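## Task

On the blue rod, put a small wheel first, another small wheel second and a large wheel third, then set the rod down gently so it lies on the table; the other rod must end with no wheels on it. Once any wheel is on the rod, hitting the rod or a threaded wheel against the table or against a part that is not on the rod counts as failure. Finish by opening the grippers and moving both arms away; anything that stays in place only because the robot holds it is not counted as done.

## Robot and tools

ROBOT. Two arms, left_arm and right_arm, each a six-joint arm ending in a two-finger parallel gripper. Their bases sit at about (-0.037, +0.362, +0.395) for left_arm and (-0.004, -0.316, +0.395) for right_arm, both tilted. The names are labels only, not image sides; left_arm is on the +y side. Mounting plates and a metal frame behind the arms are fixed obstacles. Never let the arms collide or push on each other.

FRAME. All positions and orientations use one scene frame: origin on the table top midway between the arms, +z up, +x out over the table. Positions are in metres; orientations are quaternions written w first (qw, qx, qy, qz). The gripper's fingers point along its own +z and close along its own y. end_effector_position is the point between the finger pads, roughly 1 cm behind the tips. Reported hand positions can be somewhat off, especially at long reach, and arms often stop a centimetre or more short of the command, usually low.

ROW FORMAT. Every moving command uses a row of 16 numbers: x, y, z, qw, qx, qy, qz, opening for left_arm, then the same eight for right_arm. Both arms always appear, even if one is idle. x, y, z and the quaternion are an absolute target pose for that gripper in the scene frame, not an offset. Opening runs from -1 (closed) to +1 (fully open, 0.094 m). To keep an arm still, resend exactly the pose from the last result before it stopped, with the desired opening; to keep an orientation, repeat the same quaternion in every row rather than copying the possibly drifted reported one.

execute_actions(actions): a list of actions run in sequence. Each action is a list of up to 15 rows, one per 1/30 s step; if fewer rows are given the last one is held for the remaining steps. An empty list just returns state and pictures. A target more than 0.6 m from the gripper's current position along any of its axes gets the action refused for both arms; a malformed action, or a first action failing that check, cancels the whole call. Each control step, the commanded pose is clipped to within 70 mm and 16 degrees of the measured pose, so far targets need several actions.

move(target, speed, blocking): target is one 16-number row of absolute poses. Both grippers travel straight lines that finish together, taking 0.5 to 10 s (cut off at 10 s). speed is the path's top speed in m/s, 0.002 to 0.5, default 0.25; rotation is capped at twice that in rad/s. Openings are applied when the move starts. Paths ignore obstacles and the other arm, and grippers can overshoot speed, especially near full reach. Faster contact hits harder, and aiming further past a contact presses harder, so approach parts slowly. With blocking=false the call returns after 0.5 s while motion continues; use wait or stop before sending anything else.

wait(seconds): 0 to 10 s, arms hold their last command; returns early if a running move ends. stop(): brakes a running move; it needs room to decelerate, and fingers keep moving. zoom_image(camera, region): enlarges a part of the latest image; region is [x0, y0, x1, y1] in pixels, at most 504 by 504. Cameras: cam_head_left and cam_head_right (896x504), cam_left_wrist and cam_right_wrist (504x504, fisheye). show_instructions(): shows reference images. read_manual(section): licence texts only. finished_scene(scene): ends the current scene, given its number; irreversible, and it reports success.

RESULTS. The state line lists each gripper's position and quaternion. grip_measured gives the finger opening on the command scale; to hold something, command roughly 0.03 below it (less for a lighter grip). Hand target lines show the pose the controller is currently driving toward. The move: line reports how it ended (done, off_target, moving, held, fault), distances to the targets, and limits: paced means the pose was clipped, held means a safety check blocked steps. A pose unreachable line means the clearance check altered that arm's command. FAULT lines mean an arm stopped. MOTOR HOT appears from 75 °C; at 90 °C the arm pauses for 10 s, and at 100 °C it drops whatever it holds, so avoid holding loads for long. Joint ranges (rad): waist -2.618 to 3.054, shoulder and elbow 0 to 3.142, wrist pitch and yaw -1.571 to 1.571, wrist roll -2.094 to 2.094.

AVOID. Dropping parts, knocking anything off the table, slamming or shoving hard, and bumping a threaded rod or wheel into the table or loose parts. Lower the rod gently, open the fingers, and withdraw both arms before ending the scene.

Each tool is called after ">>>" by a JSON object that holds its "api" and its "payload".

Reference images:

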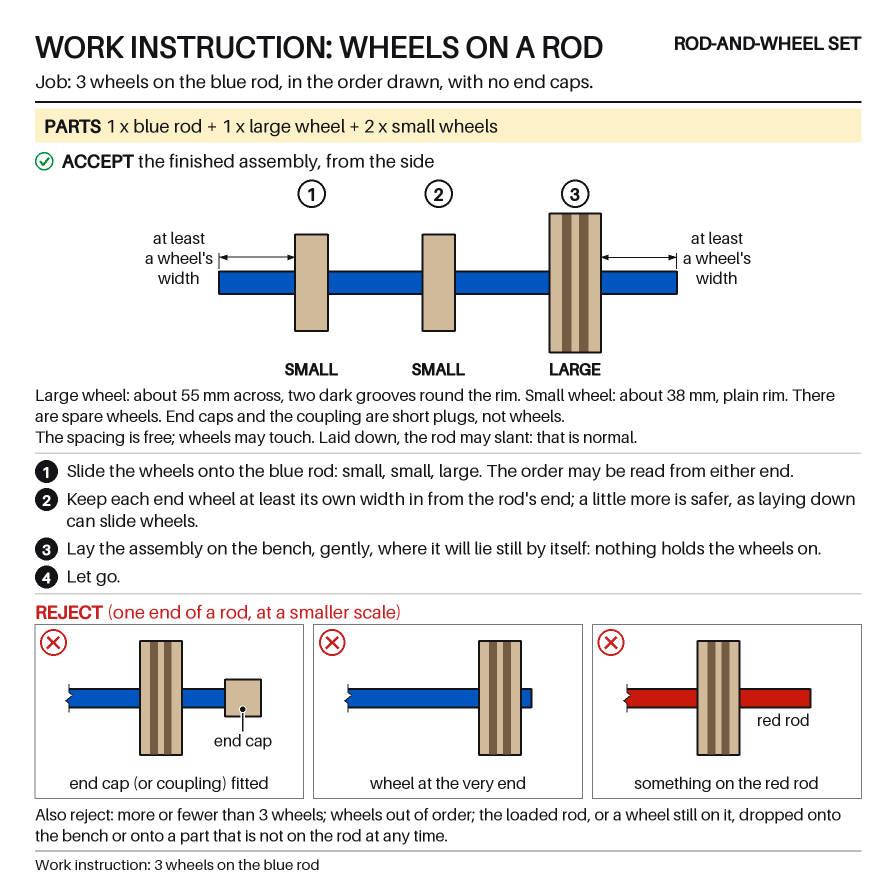

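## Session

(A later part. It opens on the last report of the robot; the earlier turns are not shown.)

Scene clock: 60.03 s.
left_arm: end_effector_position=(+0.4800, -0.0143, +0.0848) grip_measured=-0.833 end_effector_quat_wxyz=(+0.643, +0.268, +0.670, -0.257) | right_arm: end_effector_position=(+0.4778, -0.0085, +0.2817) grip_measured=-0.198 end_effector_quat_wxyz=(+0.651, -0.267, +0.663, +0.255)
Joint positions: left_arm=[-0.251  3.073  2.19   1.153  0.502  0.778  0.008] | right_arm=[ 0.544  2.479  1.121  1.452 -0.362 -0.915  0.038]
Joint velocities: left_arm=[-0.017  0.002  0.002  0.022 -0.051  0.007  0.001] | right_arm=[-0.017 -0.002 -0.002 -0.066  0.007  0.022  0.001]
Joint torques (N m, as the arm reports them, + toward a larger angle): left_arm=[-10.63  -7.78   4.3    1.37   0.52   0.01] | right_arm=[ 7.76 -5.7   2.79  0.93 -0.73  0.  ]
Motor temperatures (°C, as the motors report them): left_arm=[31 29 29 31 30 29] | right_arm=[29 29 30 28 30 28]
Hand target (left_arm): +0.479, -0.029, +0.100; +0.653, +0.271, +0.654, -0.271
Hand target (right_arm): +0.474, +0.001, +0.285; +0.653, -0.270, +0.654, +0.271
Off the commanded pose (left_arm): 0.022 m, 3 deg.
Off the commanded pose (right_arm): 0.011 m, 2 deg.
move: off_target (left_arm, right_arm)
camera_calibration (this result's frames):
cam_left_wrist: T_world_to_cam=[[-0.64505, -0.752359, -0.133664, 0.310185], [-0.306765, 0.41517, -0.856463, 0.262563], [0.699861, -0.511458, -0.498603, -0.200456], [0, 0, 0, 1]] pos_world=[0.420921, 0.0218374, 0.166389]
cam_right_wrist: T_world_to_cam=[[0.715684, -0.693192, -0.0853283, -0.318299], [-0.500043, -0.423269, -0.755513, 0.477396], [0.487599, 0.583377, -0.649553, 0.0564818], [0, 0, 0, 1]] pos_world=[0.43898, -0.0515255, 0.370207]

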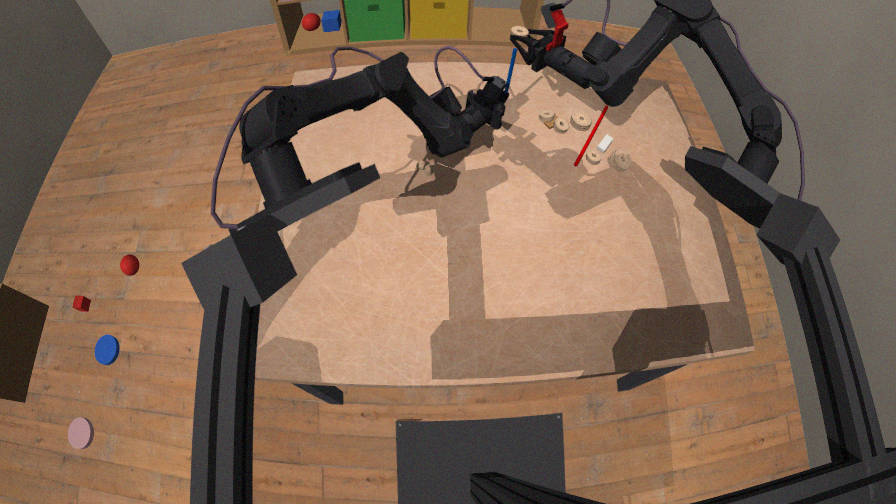

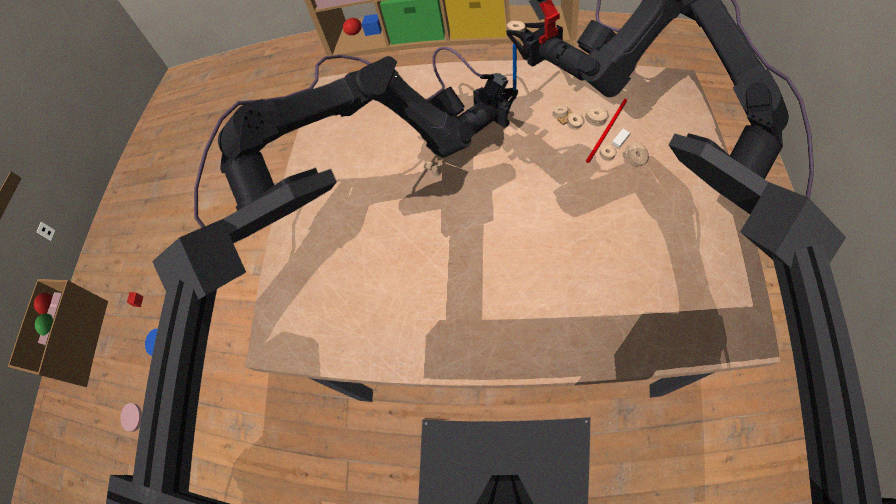

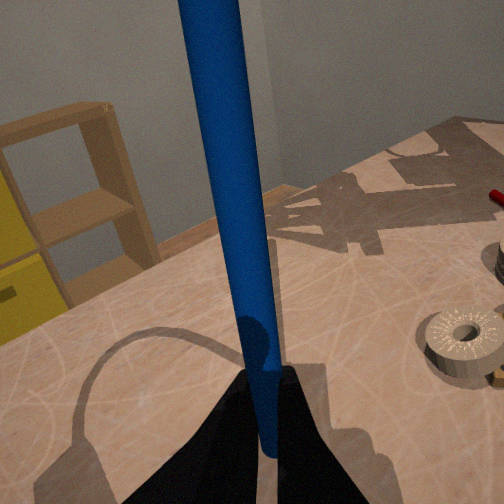

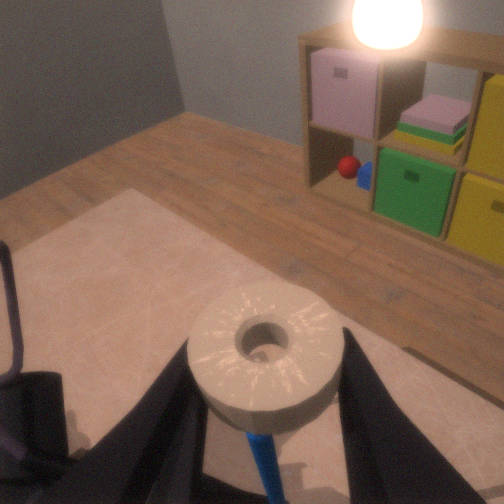

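>>> {"api": "move", "payload": {"target": [0.48,-0.03,0.10,0.6533,0.2706,0.6533,-0.2706,-0.9, 0.476,0.003,0.272,0.6533,-0.2706,0.6533,0.2706,-0.25], "speed": 0.03}}

>>> {"api": "zoom_image", "payload": {"camera": "cam_head_right", "region": [460, 0, 580, 100]}}

>>> {"api": "zoom_image", "payload": {"camera": "cam_head_left", "region": [460, 0, 580, 100]}}

Scene clock: 61.40 s.
left_arm: end_effector_position=(+0.4800, -0.0146, +0.0850) grip_measured=-0.833 end_effector_quat_wxyz=(+0.643, +0.268, +0.670, -0.256) | right_arm: end_effector_position=(+0.4794, -0.0067, +0.2696) grip_measured=-0.198 end_effector_quat_wxyz=(+0.652, -0.267, +0.662, +0.255)
Joint positions: left_arm=[-0.252  3.073  2.19   1.153  0.501  0.778  0.008] | right_arm=[ 0.524  2.517  1.163  1.452 -0.384 -0.912  0.038]
Joint velocities: left_arm=[-0.007  0.017  0.012 -0.007 -0.037  0.037  0.001] | right_arm=[-0.017 -0.002 -0.002  0.007 -0.037  0.037 -0.   ]
Joint torques (N m, as the arm reports them, + toward a larger angle): left_arm=[-10.6   -7.79   4.29   1.39   0.52   0.  ] | right_arm=[ 7.73 -5.92  3.06  0.93 -0.74  0.08]
Motor temperatures (°C, as the motors report them): left_arm=[32 29 29 31 30 29] | right_arm=[30 29 30 28 30 28]
Hand target (left_arm): +0.479, -0.029, +0.101; +0.653, +0.271, +0.653, -0.271
Hand target (right_arm): +0.476, +0.003, +0.272; +0.653, -0.270, +0.653, +0.270
Off the commanded pose (left_arm): 0.022 m, 3 deg.
Off the commanded pose (right_arm): 0.011 m, 2 deg.
move: off_target (left_arm, right_arm)
camera_calibration (this result's frames):
cam_left_wrist: T_world_to_cam=[[-0.644809, -0.752592, -0.133513, 0.309873], [-0.307149, 0.415083, -0.856368, 0.263046], [0.699915, -0.511185, -0.498807, -0.200515], [0, 0, 0, 1]] pos_world=[0.420947, 0.0215221, 0.166618]
cam_right_wrist: T_world_to_cam=[[0.715786, -0.693197, -0.0844347, -0.319529], [-0.497721, -0.421616, -0.757967, 0.469406], [0.489821, 0.584567, -0.646805, 0.0449749], [0, 0, 0, 1]] pos_world=[0.440318, -0.0498786, 0.357905]

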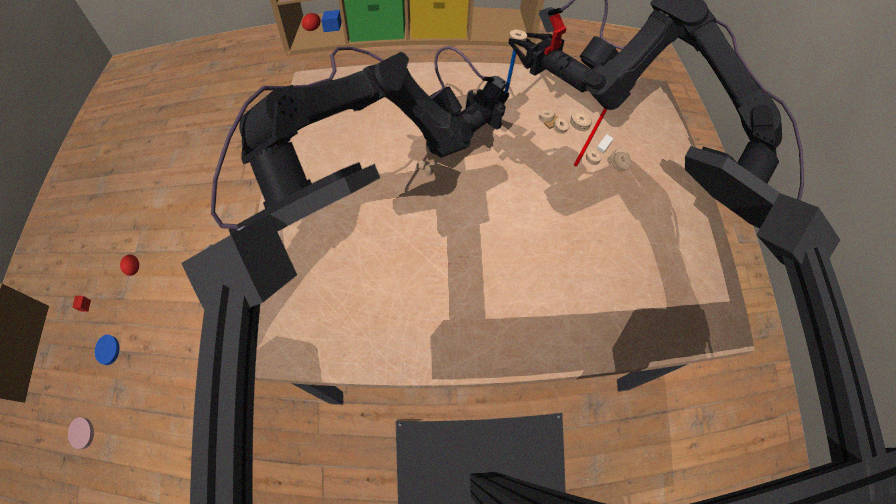

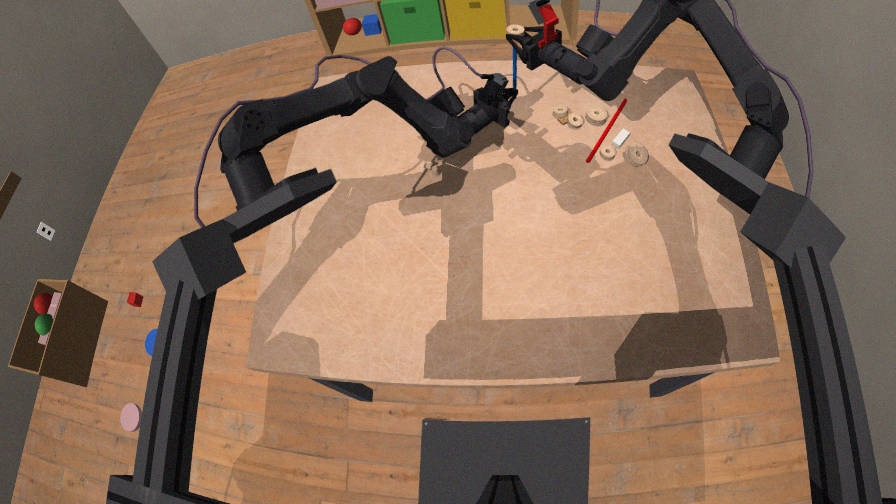

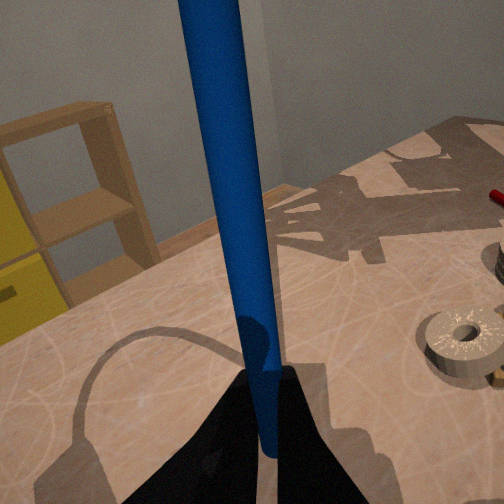

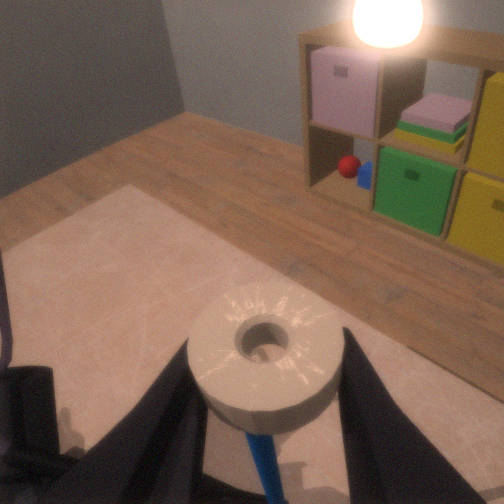

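Region (460, 0, 580, 100) of cam_head_right's 896x504 image, scaled by 4.200, with more detail than that image has.

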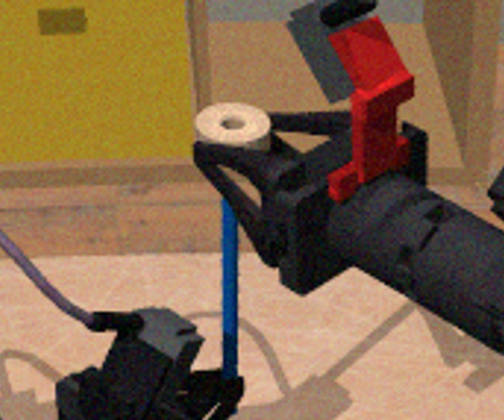

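Region (460, 0, 580, 100) of cam_head_left's 896x504 image, scaled by 4.200, with more detail than that image has.

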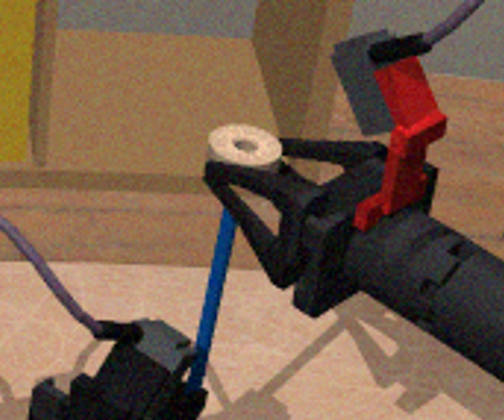

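>>> {"api": "move", "payload": {"target": [0.48,-0.03,0.10,0.6533,0.2706,0.6533,-0.2706,-0.9, 0.465,0.003,0.274,0.6533,-0.2706,0.6533,0.2706,-0.25], "speed": 0.03}}

Scene clock: 62.87 s.
left_arm: end_effector_position=(+0.4801, -0.0141, +0.0846) grip_measured=-0.833 end_effector_quat_wxyz=(+0.643, +0.268, +0.670, -0.256) | right_arm: end_effector_position=(+0.4813, -0.0099, +0.2686) grip_measured=-0.198 end_effector_quat_wxyz=(+0.654, -0.265, +0.663, +0.251)
Joint positions: left_arm=[-0.251  3.073  2.19   1.153  0.501  0.778  0.008] | right_arm=[ 0.518  2.517  1.163  1.462 -0.383 -0.912  0.038]
Joint velocities: left_arm=[-0.007  0.002  0.012  0.007  0.007 -0.037 -0.001] | right_arm=[ 0.012 -0.002 -0.027 -0.095  0.037 -0.007 -0.001]
Joint torques (N m, as the arm reports them, + toward a larger angle): left_arm=[-10.64  -7.78   4.31   1.38   0.5    0.01] | right_arm=[ 8.66 -5.57 -0.26  1.24 -0.71  0.04]
Motor temperatures (°C, as the motors report them): left_arm=[32 29 29 31 30 29] | right_arm=[30 29 30 29 30 28]
Hand target (left_arm): +0.479, -0.029, +0.100; +0.653, +0.271, +0.654, -0.270
Hand target (right_arm): +0.465, +0.003, +0.274; +0.653, -0.271, +0.653, +0.271
Off the commanded pose (left_arm): 0.022 m, 3 deg.
Off the commanded pose (right_arm): 0.022 m, 3 deg.
move: off_target (left_arm, right_arm)
camera_calibration (this result's frames):
cam_left_wrist: T_world_to_cam=[[-0.644331, -0.752957, -0.133764, 0.310007], [-0.307853, 0.415495, -0.855915, 0.26286], [0.700045, -0.510313, -0.499517, -0.20056], [0, 0, 0, 1]] pos_world=[0.421071, 0.0218565, 0.16627]
cam_right_wrist: T_world_to_cam=[[0.708766, -0.700875, -0.0801577, -0.32109], [-0.499571, -0.418446, -0.758506, 0.469225], [0.498077, 0.577648, -0.646717, 0.0411977], [0, 0, 0, 1]] pos_world=[0.44147, -0.0524966, 0.356816]

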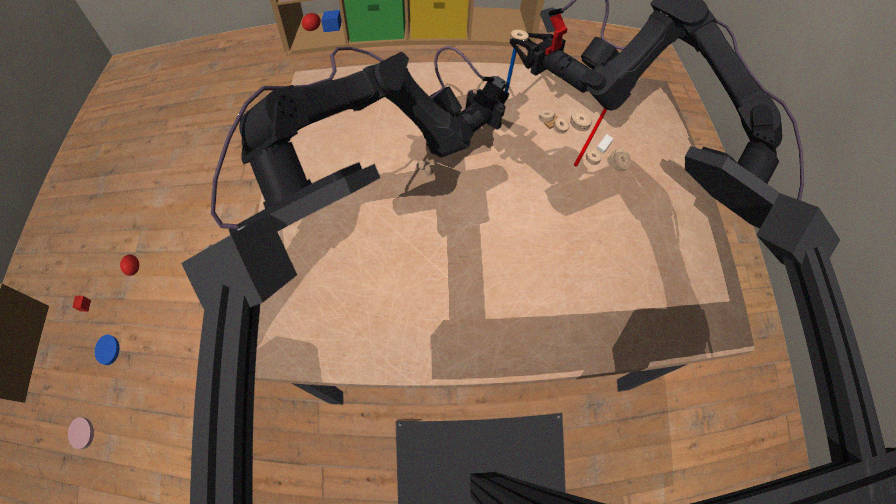

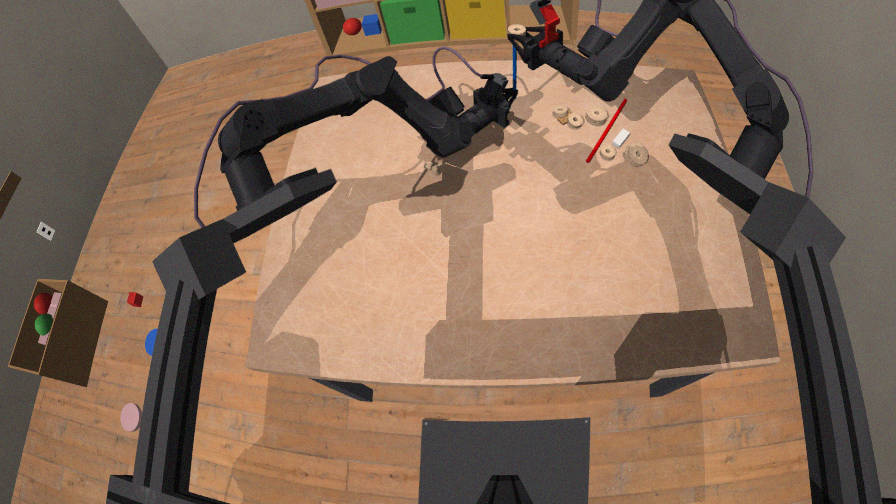

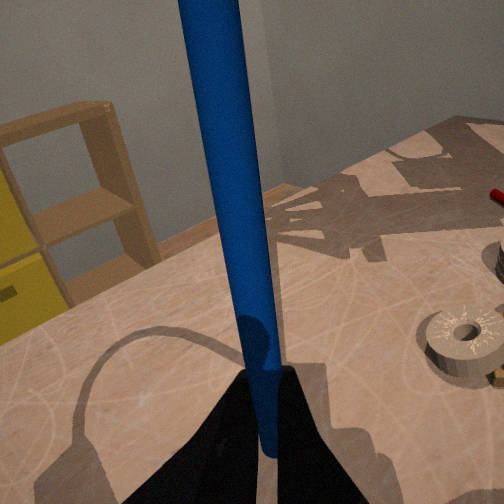

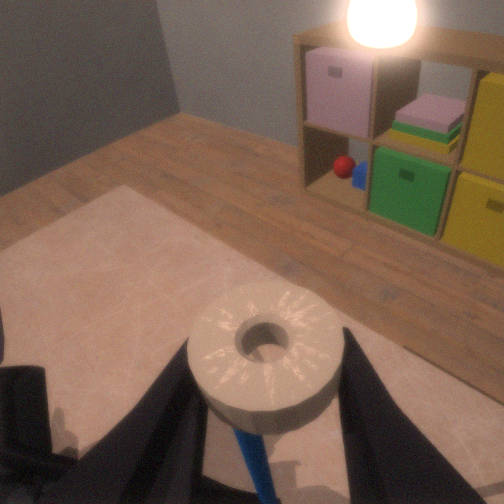

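>>> {"api": "move", "payload": {"target": [0.48,-0.03,0.10,0.6533,0.2706,0.6533,-0.2706,-0.9, 0.456,0.008,0.278,0.6533,-0.2706,0.6533,0.2706,-0.25], "speed": 0.03}}

Scene clock: 64.43 s.
left_arm: end_effector_position=(+0.4800, -0.0145, +0.0850) grip_measured=-0.833 end_effector_quat_wxyz=(+0.643, +0.268, +0.670, -0.256) | right_arm: end_effector_position=(+0.4683, -0.0044, +0.2687) grip_measured=-0.198 end_effector_quat_wxyz=(+0.652, -0.267, +0.662, +0.256)
Joint positions: left_arm=[-0.252  3.073  2.19   1.153  0.501  0.778  0.008] | right_arm=[ 0.529  2.535  1.137  1.493 -0.38  -0.912  0.038]
Joint velocities: left_arm=[-0.012  0.017 -0.002 -0.051 -0.066 -0.081  0.001] | right_arm=[-0.007  0.002 -0.002 -0.066 -0.139 -0.066 -0.   ]
Joint torques (N m, as the arm reports them, + toward a larger angle): left_arm=[-10.54  -7.78   4.27   1.38   0.51   0.01] | right_arm=[ 9.14 -5.87 -0.01  1.25 -0.57  0.02]
Motor temperatures (°C, as the motors report them): left_arm=[32 29 29 31 30 29] | right_arm=[30 29 30 29 30 28]
Hand target (left_arm): +0.479, -0.029, +0.100; +0.653, +0.271, +0.653, -0.271
Hand target (right_arm): +0.456, +0.007, +0.278; +0.653, -0.271, +0.653, +0.271
Off the commanded pose (left_arm): 0.022 m, 3 deg.
Off the commanded pose (right_arm): 0.020 m, 2 deg.
move: off_target (left_arm, right_arm)
camera_calibration (this result's frames):
cam_left_wrist: T_world_to_cam=[[-0.64463, -0.752742, -0.133538, 0.309829], [-0.307421, 0.415165, -0.85623, 0.26312], [0.699961, -0.510899, -0.499036, -0.200541], [0, 0, 0, 1]] pos_world=[0.420984, 0.0215269, 0.166588]
cam_right_wrist: T_world_to_cam=[[0.716691, -0.692133, -0.0854772, -0.310198], [-0.497769, -0.421842, -0.757809, 0.464107], [0.488447, 0.585663, -0.646853, 0.0492049], [0, 0, 0, 1]] pos_world=[0.4293, -0.0477357, 0.357018]

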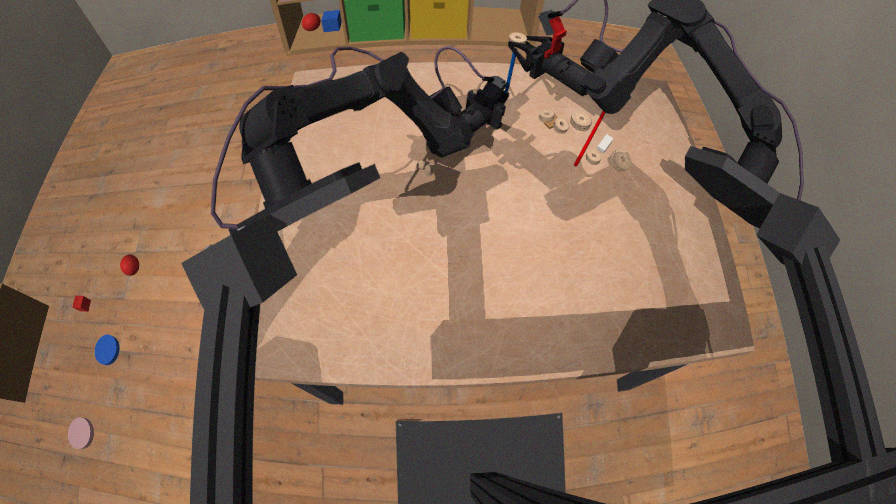

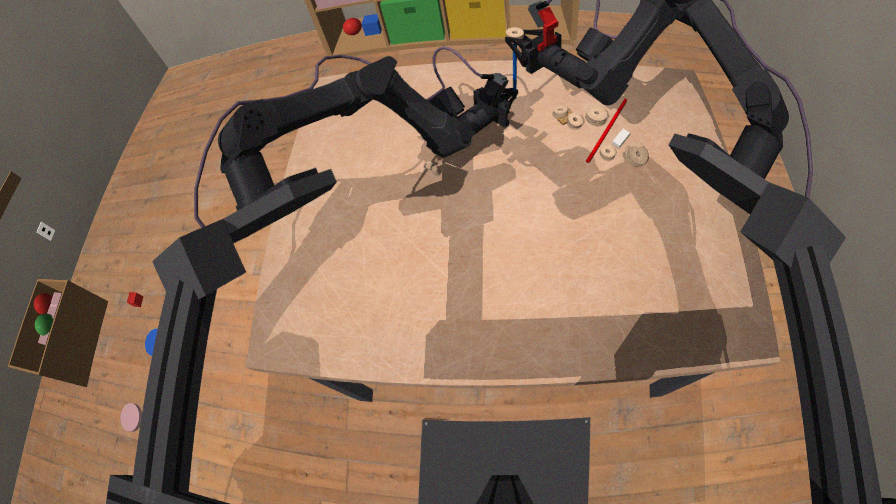

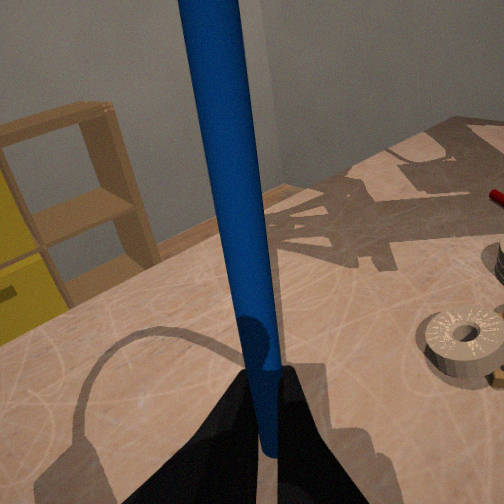

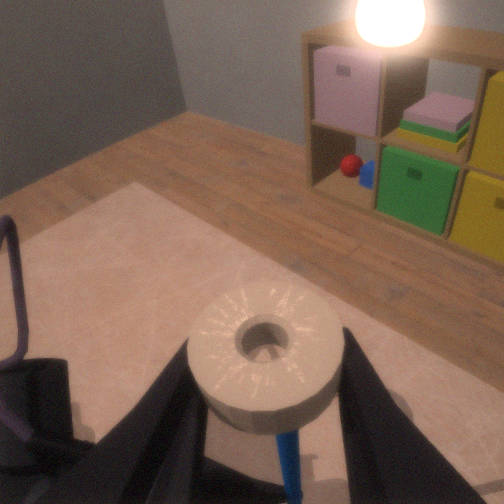

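>>> {"api": "move", "payload": {"target": [0.48,-0.03,0.10,0.6533,0.2706,0.6533,-0.2706,-0.9, 0.462,0.004,0.258,0.6533,-0.2706,0.6533,0.2706,-0.25], "speed": 0.02}}

Scene clock: 66.23 s.
left_arm: end_effector_position=(+0.4801, -0.0143, +0.0847) grip_measured=-0.833 end_effector_quat_wxyz=(+0.643, +0.268, +0.670, -0.256) | right_arm: end_effector_position=(+0.4637, -0.0032, +0.2545) grip_measured=-0.198 end_effector_quat_wxyz=(+0.648, -0.270, +0.663, +0.260)
Joint positions: left_arm=[-0.251  3.073  2.19   1.153  0.5    0.778  0.008] | right_arm=[ 0.507  2.57   1.16   1.494 -0.403 -0.911  0.038]
Joint velocities: left_arm=[ 0.007  0.012  0.012 -0.022 -0.037 -0.022  0.001] | right_arm=[-0.007  0.007  0.002  0.007 -0.007  0.037  0.   ]
Joint torques (N m, as the arm reports them, + toward a larger angle): left_arm=[-10.61  -7.8    4.32   1.4    0.52  -0.01] | right_arm=[ 7.93 -5.71  2.42  1.08 -0.75  0.08]
Motor temperatures (°C, as the motors report them): left_arm=[32 29 30 31 30 29] | right_arm=[30 29 30 29 30 28]
Hand target (left_arm): +0.479, -0.029, +0.100; +0.653, +0.271, +0.654, -0.270
Hand target (right_arm): +0.462, +0.004, +0.258; +0.653, -0.270, +0.653, +0.270
Off the commanded pose (left_arm): 0.022 m, 3 deg.
Off the commanded pose (right_arm): 0.008 m, 2 deg.
move: off_target (left_arm)
camera_calibration (this result's frames):
cam_left_wrist: T_world_to_cam=[[-0.644301, -0.752999, -0.133676, 0.309873], [-0.307909, 0.415411, -0.855935, 0.263064], [0.700049, -0.51032, -0.499505, -0.200577], [0, 0, 0, 1]] pos_world=[0.421065, 0.0216964, 0.166399]
cam_right_wrist: T_world_to_cam=[[0.72247, -0.68552, -0.0899995, -0.308866], [-0.499485, -0.427482, -0.753507, 0.451261], [0.478071, 0.58934, -0.65125, 0.0474483], [0, 0, 0, 1]] pos_world=[0.425861, -0.046791, 0.343131]

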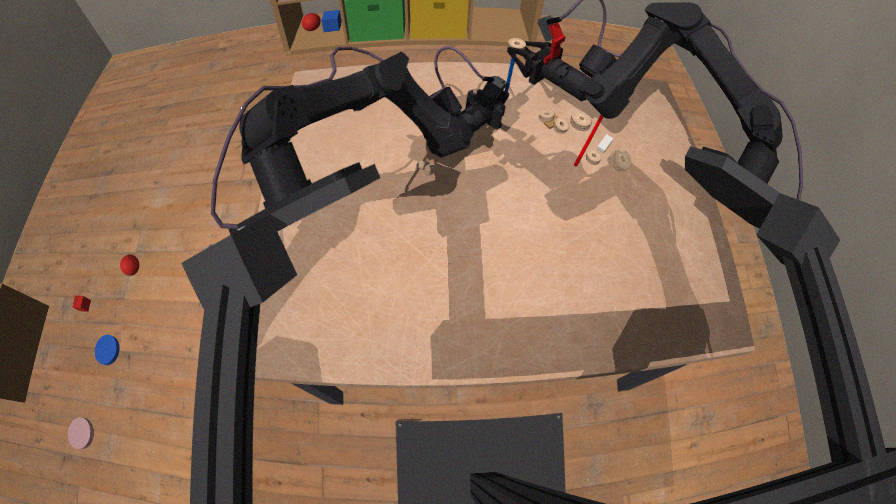

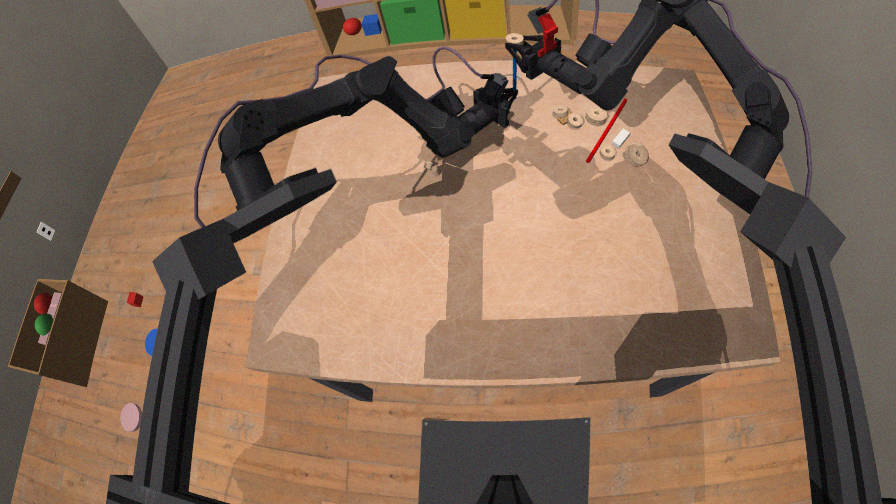

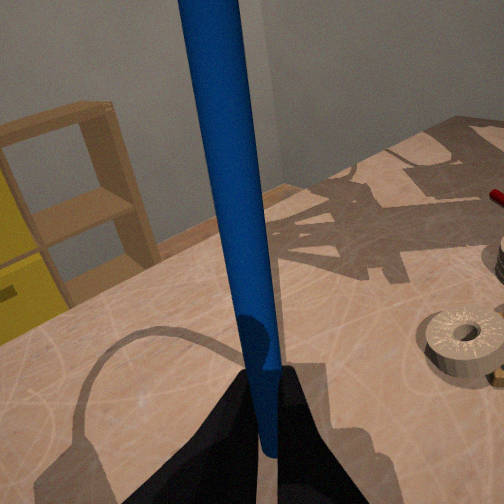

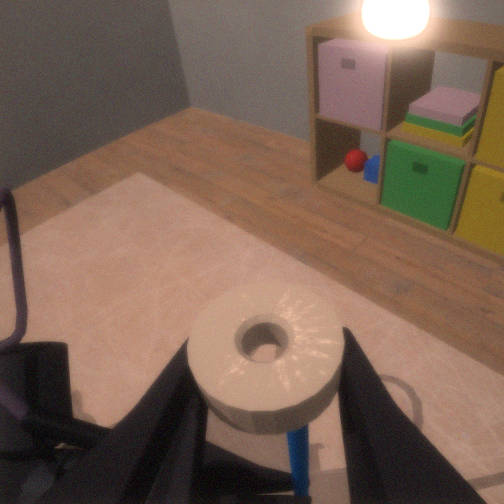

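>>> {"api": "move", "payload": {"target": [0.48,-0.03,0.10,0.6533,0.2706,0.6533,-0.2706,-0.9, 0.466,0.002,0.248,0.6533,-0.2706,0.6533,0.2706,-0.25], "speed": 0.02}}

>>> {"api": "zoom_image", "payload": {"camera": "cam_head_right", "region": [460, 0, 580, 100]}}

Scene clock: 68.00 s.
left_arm: end_effector_position=(+0.4800, -0.0144, +0.0847) grip_measured=-0.833 end_effector_quat_wxyz=(+0.643, +0.268, +0.670, -0.256) | right_arm: end_effector_position=(+0.4699, -0.0071, +0.2470) grip_measured=-0.198 end_effector_quat_wxyz=(+0.653, -0.267, +0.661, +0.255)
Joint positions: left_arm=[-0.251  3.073  2.19   1.153  0.501  0.778  0.008] | right_arm=[ 0.486  2.587  1.193  1.494 -0.424 -0.909  0.038]
Joint velocities: left_arm=[-0.012 -0.002 -0.012 -0.081  0.007 -0.037  0.   ] | right_arm=[-0.002 -0.002 -0.002  0.022 -0.022 -0.007  0.   ]
Joint torques (N m, as the arm reports them, + toward a larger angle): left_arm=[-10.53  -7.79   4.29   1.37   0.51   0.  ] | right_arm=[ 7.69 -5.69  2.46  0.9  -0.72  0.06]
Motor temperatures (°C, as the motors report them): left_arm=[32 29 30 31 30 29] | right_arm=[30 29 30 29 31 28]
Hand target (left_arm): +0.479, -0.029, +0.100; +0.653, +0.271, +0.654, -0.271
Hand target (right_arm): +0.466, +0.002, +0.248; +0.653, -0.270, +0.653, +0.270
Off the commanded pose (left_arm): 0.022 m, 3 deg.
Off the commanded pose (right_arm): 0.010 m, 2 deg.
move: off_target (left_arm)
camera_calibration (this result's frames):
cam_left_wrist: T_world_to_cam=[[-0.644692, -0.7527, -0.133472, 0.309938], [-0.307805, 0.415421, -0.855968, 0.263014], [0.699735, -0.510753, -0.499503, -0.200426], [0, 0, 0, 1]] pos_world=[0.421017, 0.0216609, 0.166386]
cam_right_wrist: T_world_to_cam=[[0.716203, -0.692926, -0.0831072, -0.315404], [-0.495605, -0.421149, -0.759611, 0.446705], [0.491354, 0.585225, -0.645045, 0.0340584], [0, 0, 0, 1]] pos_world=[0.430548, -0.0503541, 0.335079]

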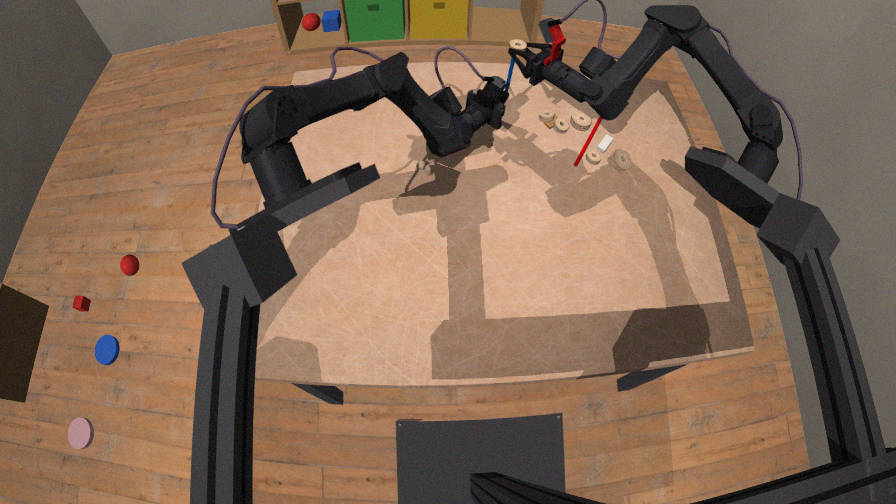

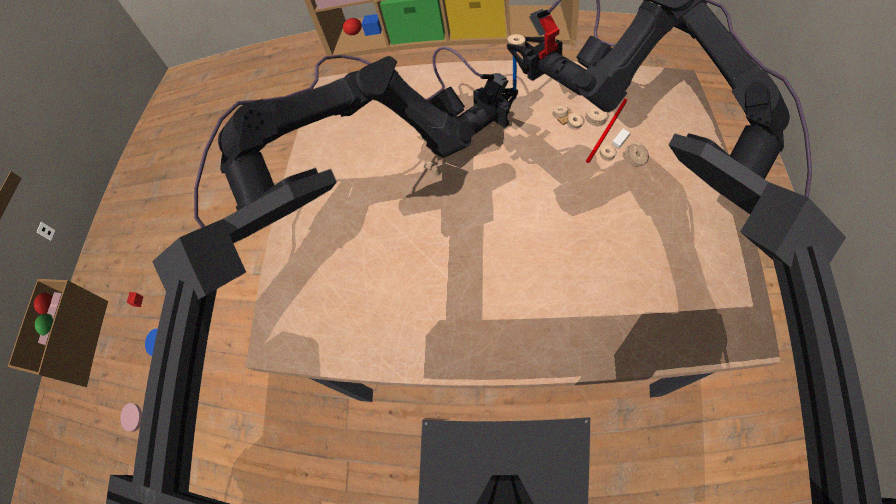

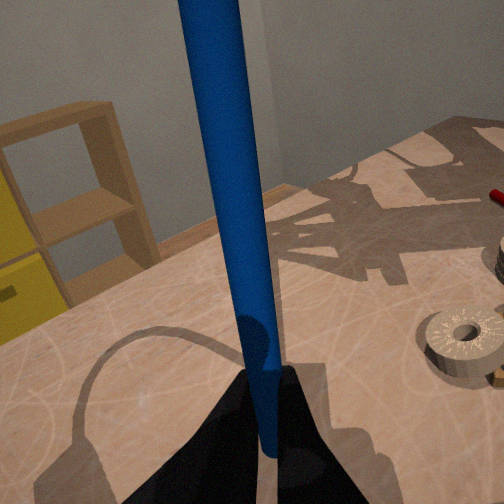

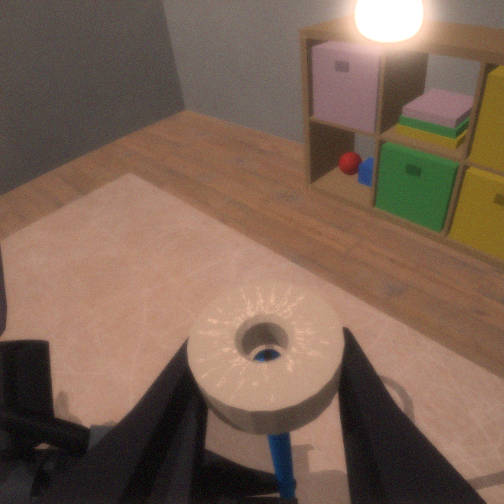

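Region (460, 0, 580, 100) of cam_head_right's 896x504 image, scaled by 4.200, with more detail than that image has.

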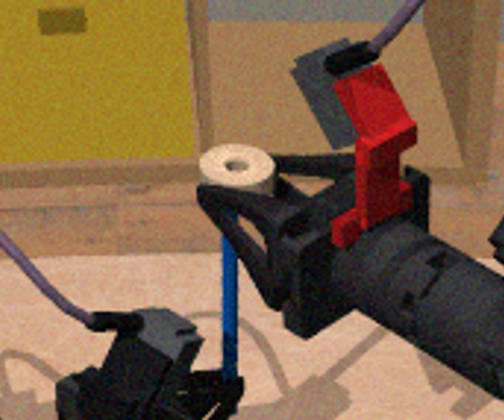

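>>> {"api": "move", "payload": {"target": [0.48,-0.03,0.10,0.6533,0.2706,0.6533,-0.2706,-0.9, 0.468,0.006,0.238,0.6533,-0.2706,0.6533,0.2706,-0.25], "speed": 0.02}}

>>> {"api": "zoom_image", "payload": {"camera": "cam_head_right", "region": [460, 0, 580, 100]}}

Scene clock: 69.70 s.
left_arm: end_effector_position=(+0.4800, -0.0143, +0.0843) grip_measured=-0.833 end_effector_quat_wxyz=(+0.642, +0.268, +0.671, -0.256) | right_arm: end_effector_position=(+0.4723, -0.0035, +0.2374) grip_measured=-0.198 end_effector_quat_wxyz=(+0.654, -0.267, +0.660, +0.255)
Joint positions: left_arm=[-0.251  3.073  2.19   1.152  0.5    0.778  0.008] | right_arm=[ 0.475  2.621  1.24   1.484 -0.436 -0.908  0.038]
Joint velocities: left_arm=[ 0.012  0.007 -0.012 -0.081  0.007  0.037 -0.   ] | right_arm=[-0.017  0.002 -0.002 -0.051 -0.037 -0.007  0.   ]
Joint torques (N m, as the arm reports them, + toward a larger angle): left_arm=[-10.73  -7.89   4.35   1.4    0.51   0.  ] | right_arm=[ 8.1  -5.69  2.52  0.95 -0.74  0.06]
Motor temperatures (°C, as the motors report them): left_arm=[32 29 30 31 30 29] | right_arm=[30 29 30 29 31 28]
Hand target (left_arm): +0.479, -0.029, +0.101; +0.653, +0.271, +0.653, -0.271
Hand target (right_arm): +0.468, +0.006, +0.238; +0.653, -0.270, +0.653, +0.270
Off the commanded pose (left_arm): 0.022 m, 3 deg.
Off the commanded pose (right_arm): 0.010 m, 2 deg.
move: off_target (left_arm)
camera_calibration (this result's frames):
cam_left_wrist: T_world_to_cam=[[-0.644997, -0.752509, -0.133073, 0.310043], [-0.308796, 0.415939, -0.85536, 0.263031], [0.699017, -0.510612, -0.500651, -0.200089], [0, 0, 0, 1]] pos_world=[0.421065, 0.0217382, 0.166069]
cam_right_wrist: T_world_to_cam=[[0.715665, -0.693606, -0.0820568, -0.315418], [-0.494491, -0.420205, -0.760859, 0.441936], [0.493256, 0.585097, -0.643709, 0.0234101], [0, 0, 0, 1]] pos_world=[0.43272, -0.0467697, 0.325438]

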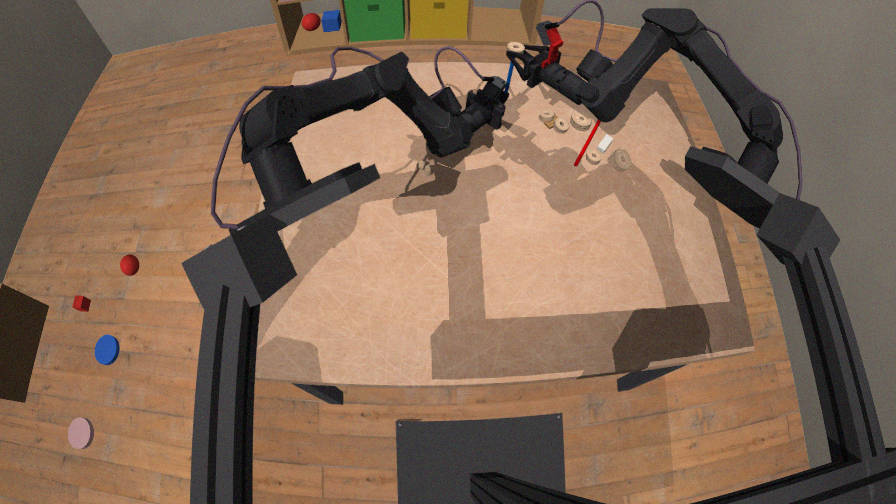

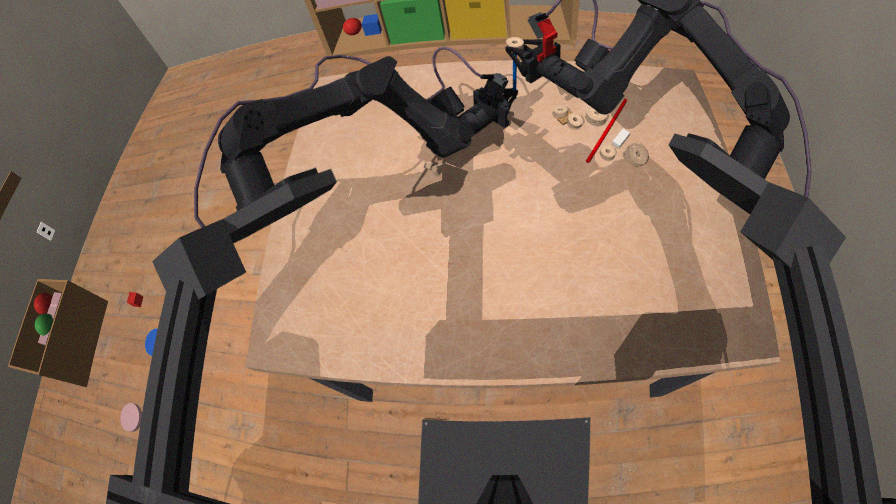

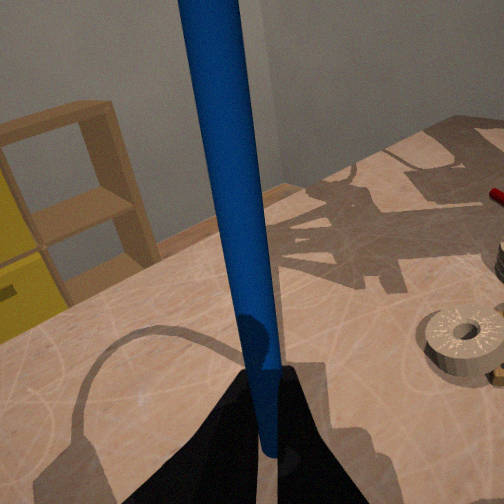

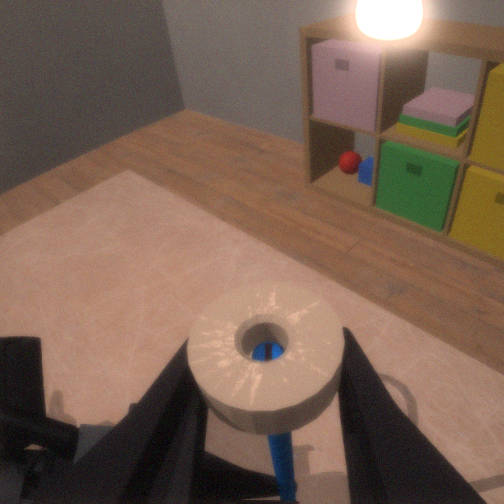

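Region (460, 0, 580, 100) of cam_head_right's 896x504 image, scaled by 4.200, with more detail than that image has.

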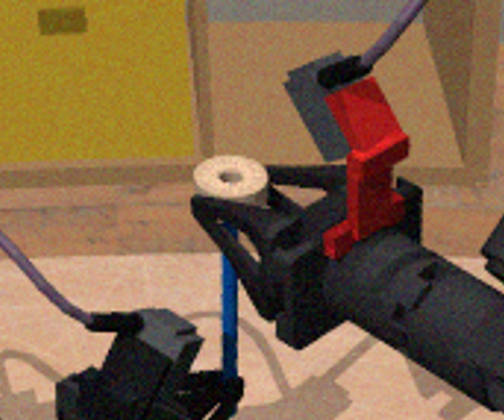

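Looks aligned or nearly. Lower slowly.

>>> {"api": "move", "payload": {"target": [0.48,-0.03,0.10,0.6533,0.2706,0.6533,-0.2706,-0.9, 0.467,0.005,0.222,0.6533,-0.2706,0.6533,0.2706,-0.25], "speed": 0.015}}

Scene clock: 71.80 s.
left_arm: end_effector_position=(+0.4792, -0.0148, +0.0833) grip_measured=-0.833 end_effector_quat_wxyz=(+0.641, +0.271, +0.671, -0.256) | right_arm: end_effector_position=(+0.4709, -0.0045, +0.2204) grip_measured=-0.198 end_effector_quat_wxyz=(+0.653, -0.267, +0.661, +0.255)
Joint positions: left_arm=[-0.251  3.073  2.19   1.146  0.501  0.785  0.008] | right_arm=[ 0.446  2.664  1.282  1.483 -0.462 -0.905  0.038]
Joint velocities: left_arm=[-0.007  0.007 -0.002 -0.125 -0.022 -0.037 -0.   ] | right_arm=[-0.012  0.012  0.012  0.022 -0.007 -0.037  0.   ]
Joint torques (N m, as the arm reports them, + toward a larger angle): left_arm=[-10.53  -7.75   4.42   1.46   0.51  -0.08] | right_arm=[ 7.84 -5.79  2.43  0.95 -0.73  0.05]
Motor temperatures (°C, as the motors report them): left_arm=[32 29 30 32 30 29] | right_arm=[30 29 30 29 31 28]
Hand target (left_arm): +0.479, -0.029, +0.100; +0.653, +0.271, +0.654, -0.270
Hand target (right_arm): +0.467, +0.005, +0.222; +0.653, -0.270, +0.654, +0.270
Off the commanded pose (left_arm): 0.023 m, 3 deg.
Off the commanded pose (right_arm): 0.010 m, 2 deg.
move: off_target (left_arm)
camera_calibration (this result's frames):
cam_left_wrist: T_world_to_cam=[[-0.648161, -0.749001, -0.137425, 0.310952], [-0.306723, 0.421963, -0.853152, 0.261033], [0.697, -0.510828, -0.503235, -0.199212], [0, 0, 0, 1]] pos_world=[0.420463, 0.0209939, 0.165183]
cam_right_wrist: T_world_to_cam=[[0.715942, -0.693242, -0.0827244, -0.316563], [-0.49604, -0.42171, -0.759016, 0.428215], [0.491296, 0.584446, -0.645795, 0.015069], [0, 0, 0, 1]] pos_world=[0.431649, -0.0476793, 0.308566]

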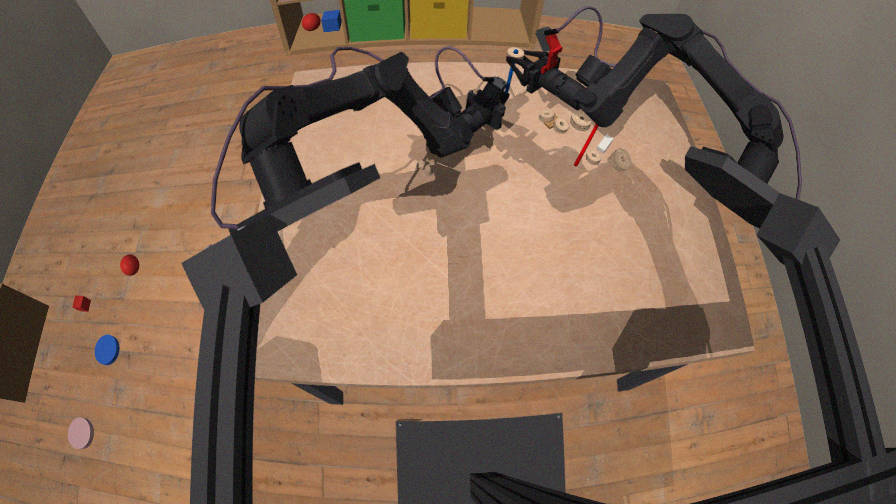

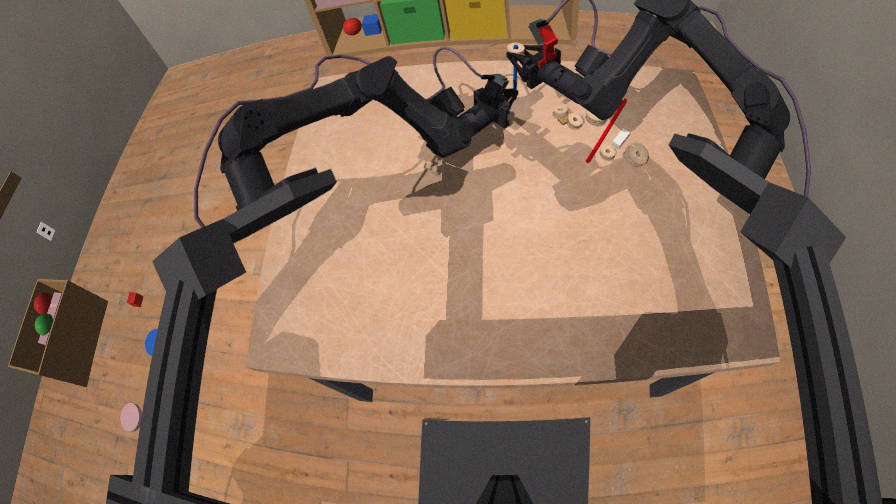

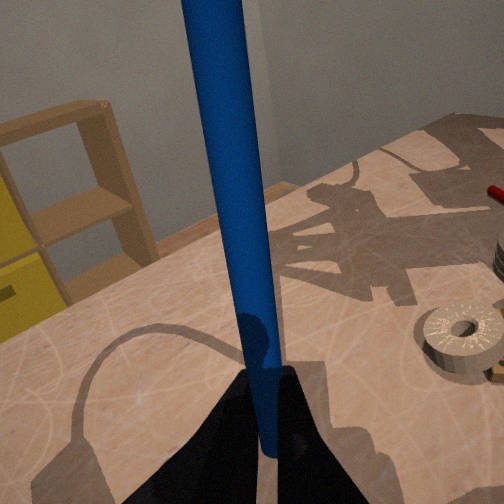

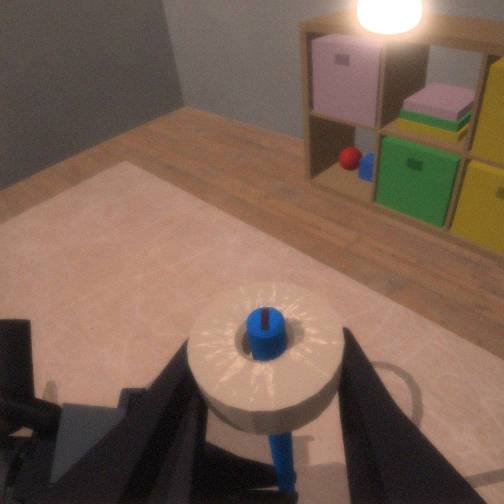

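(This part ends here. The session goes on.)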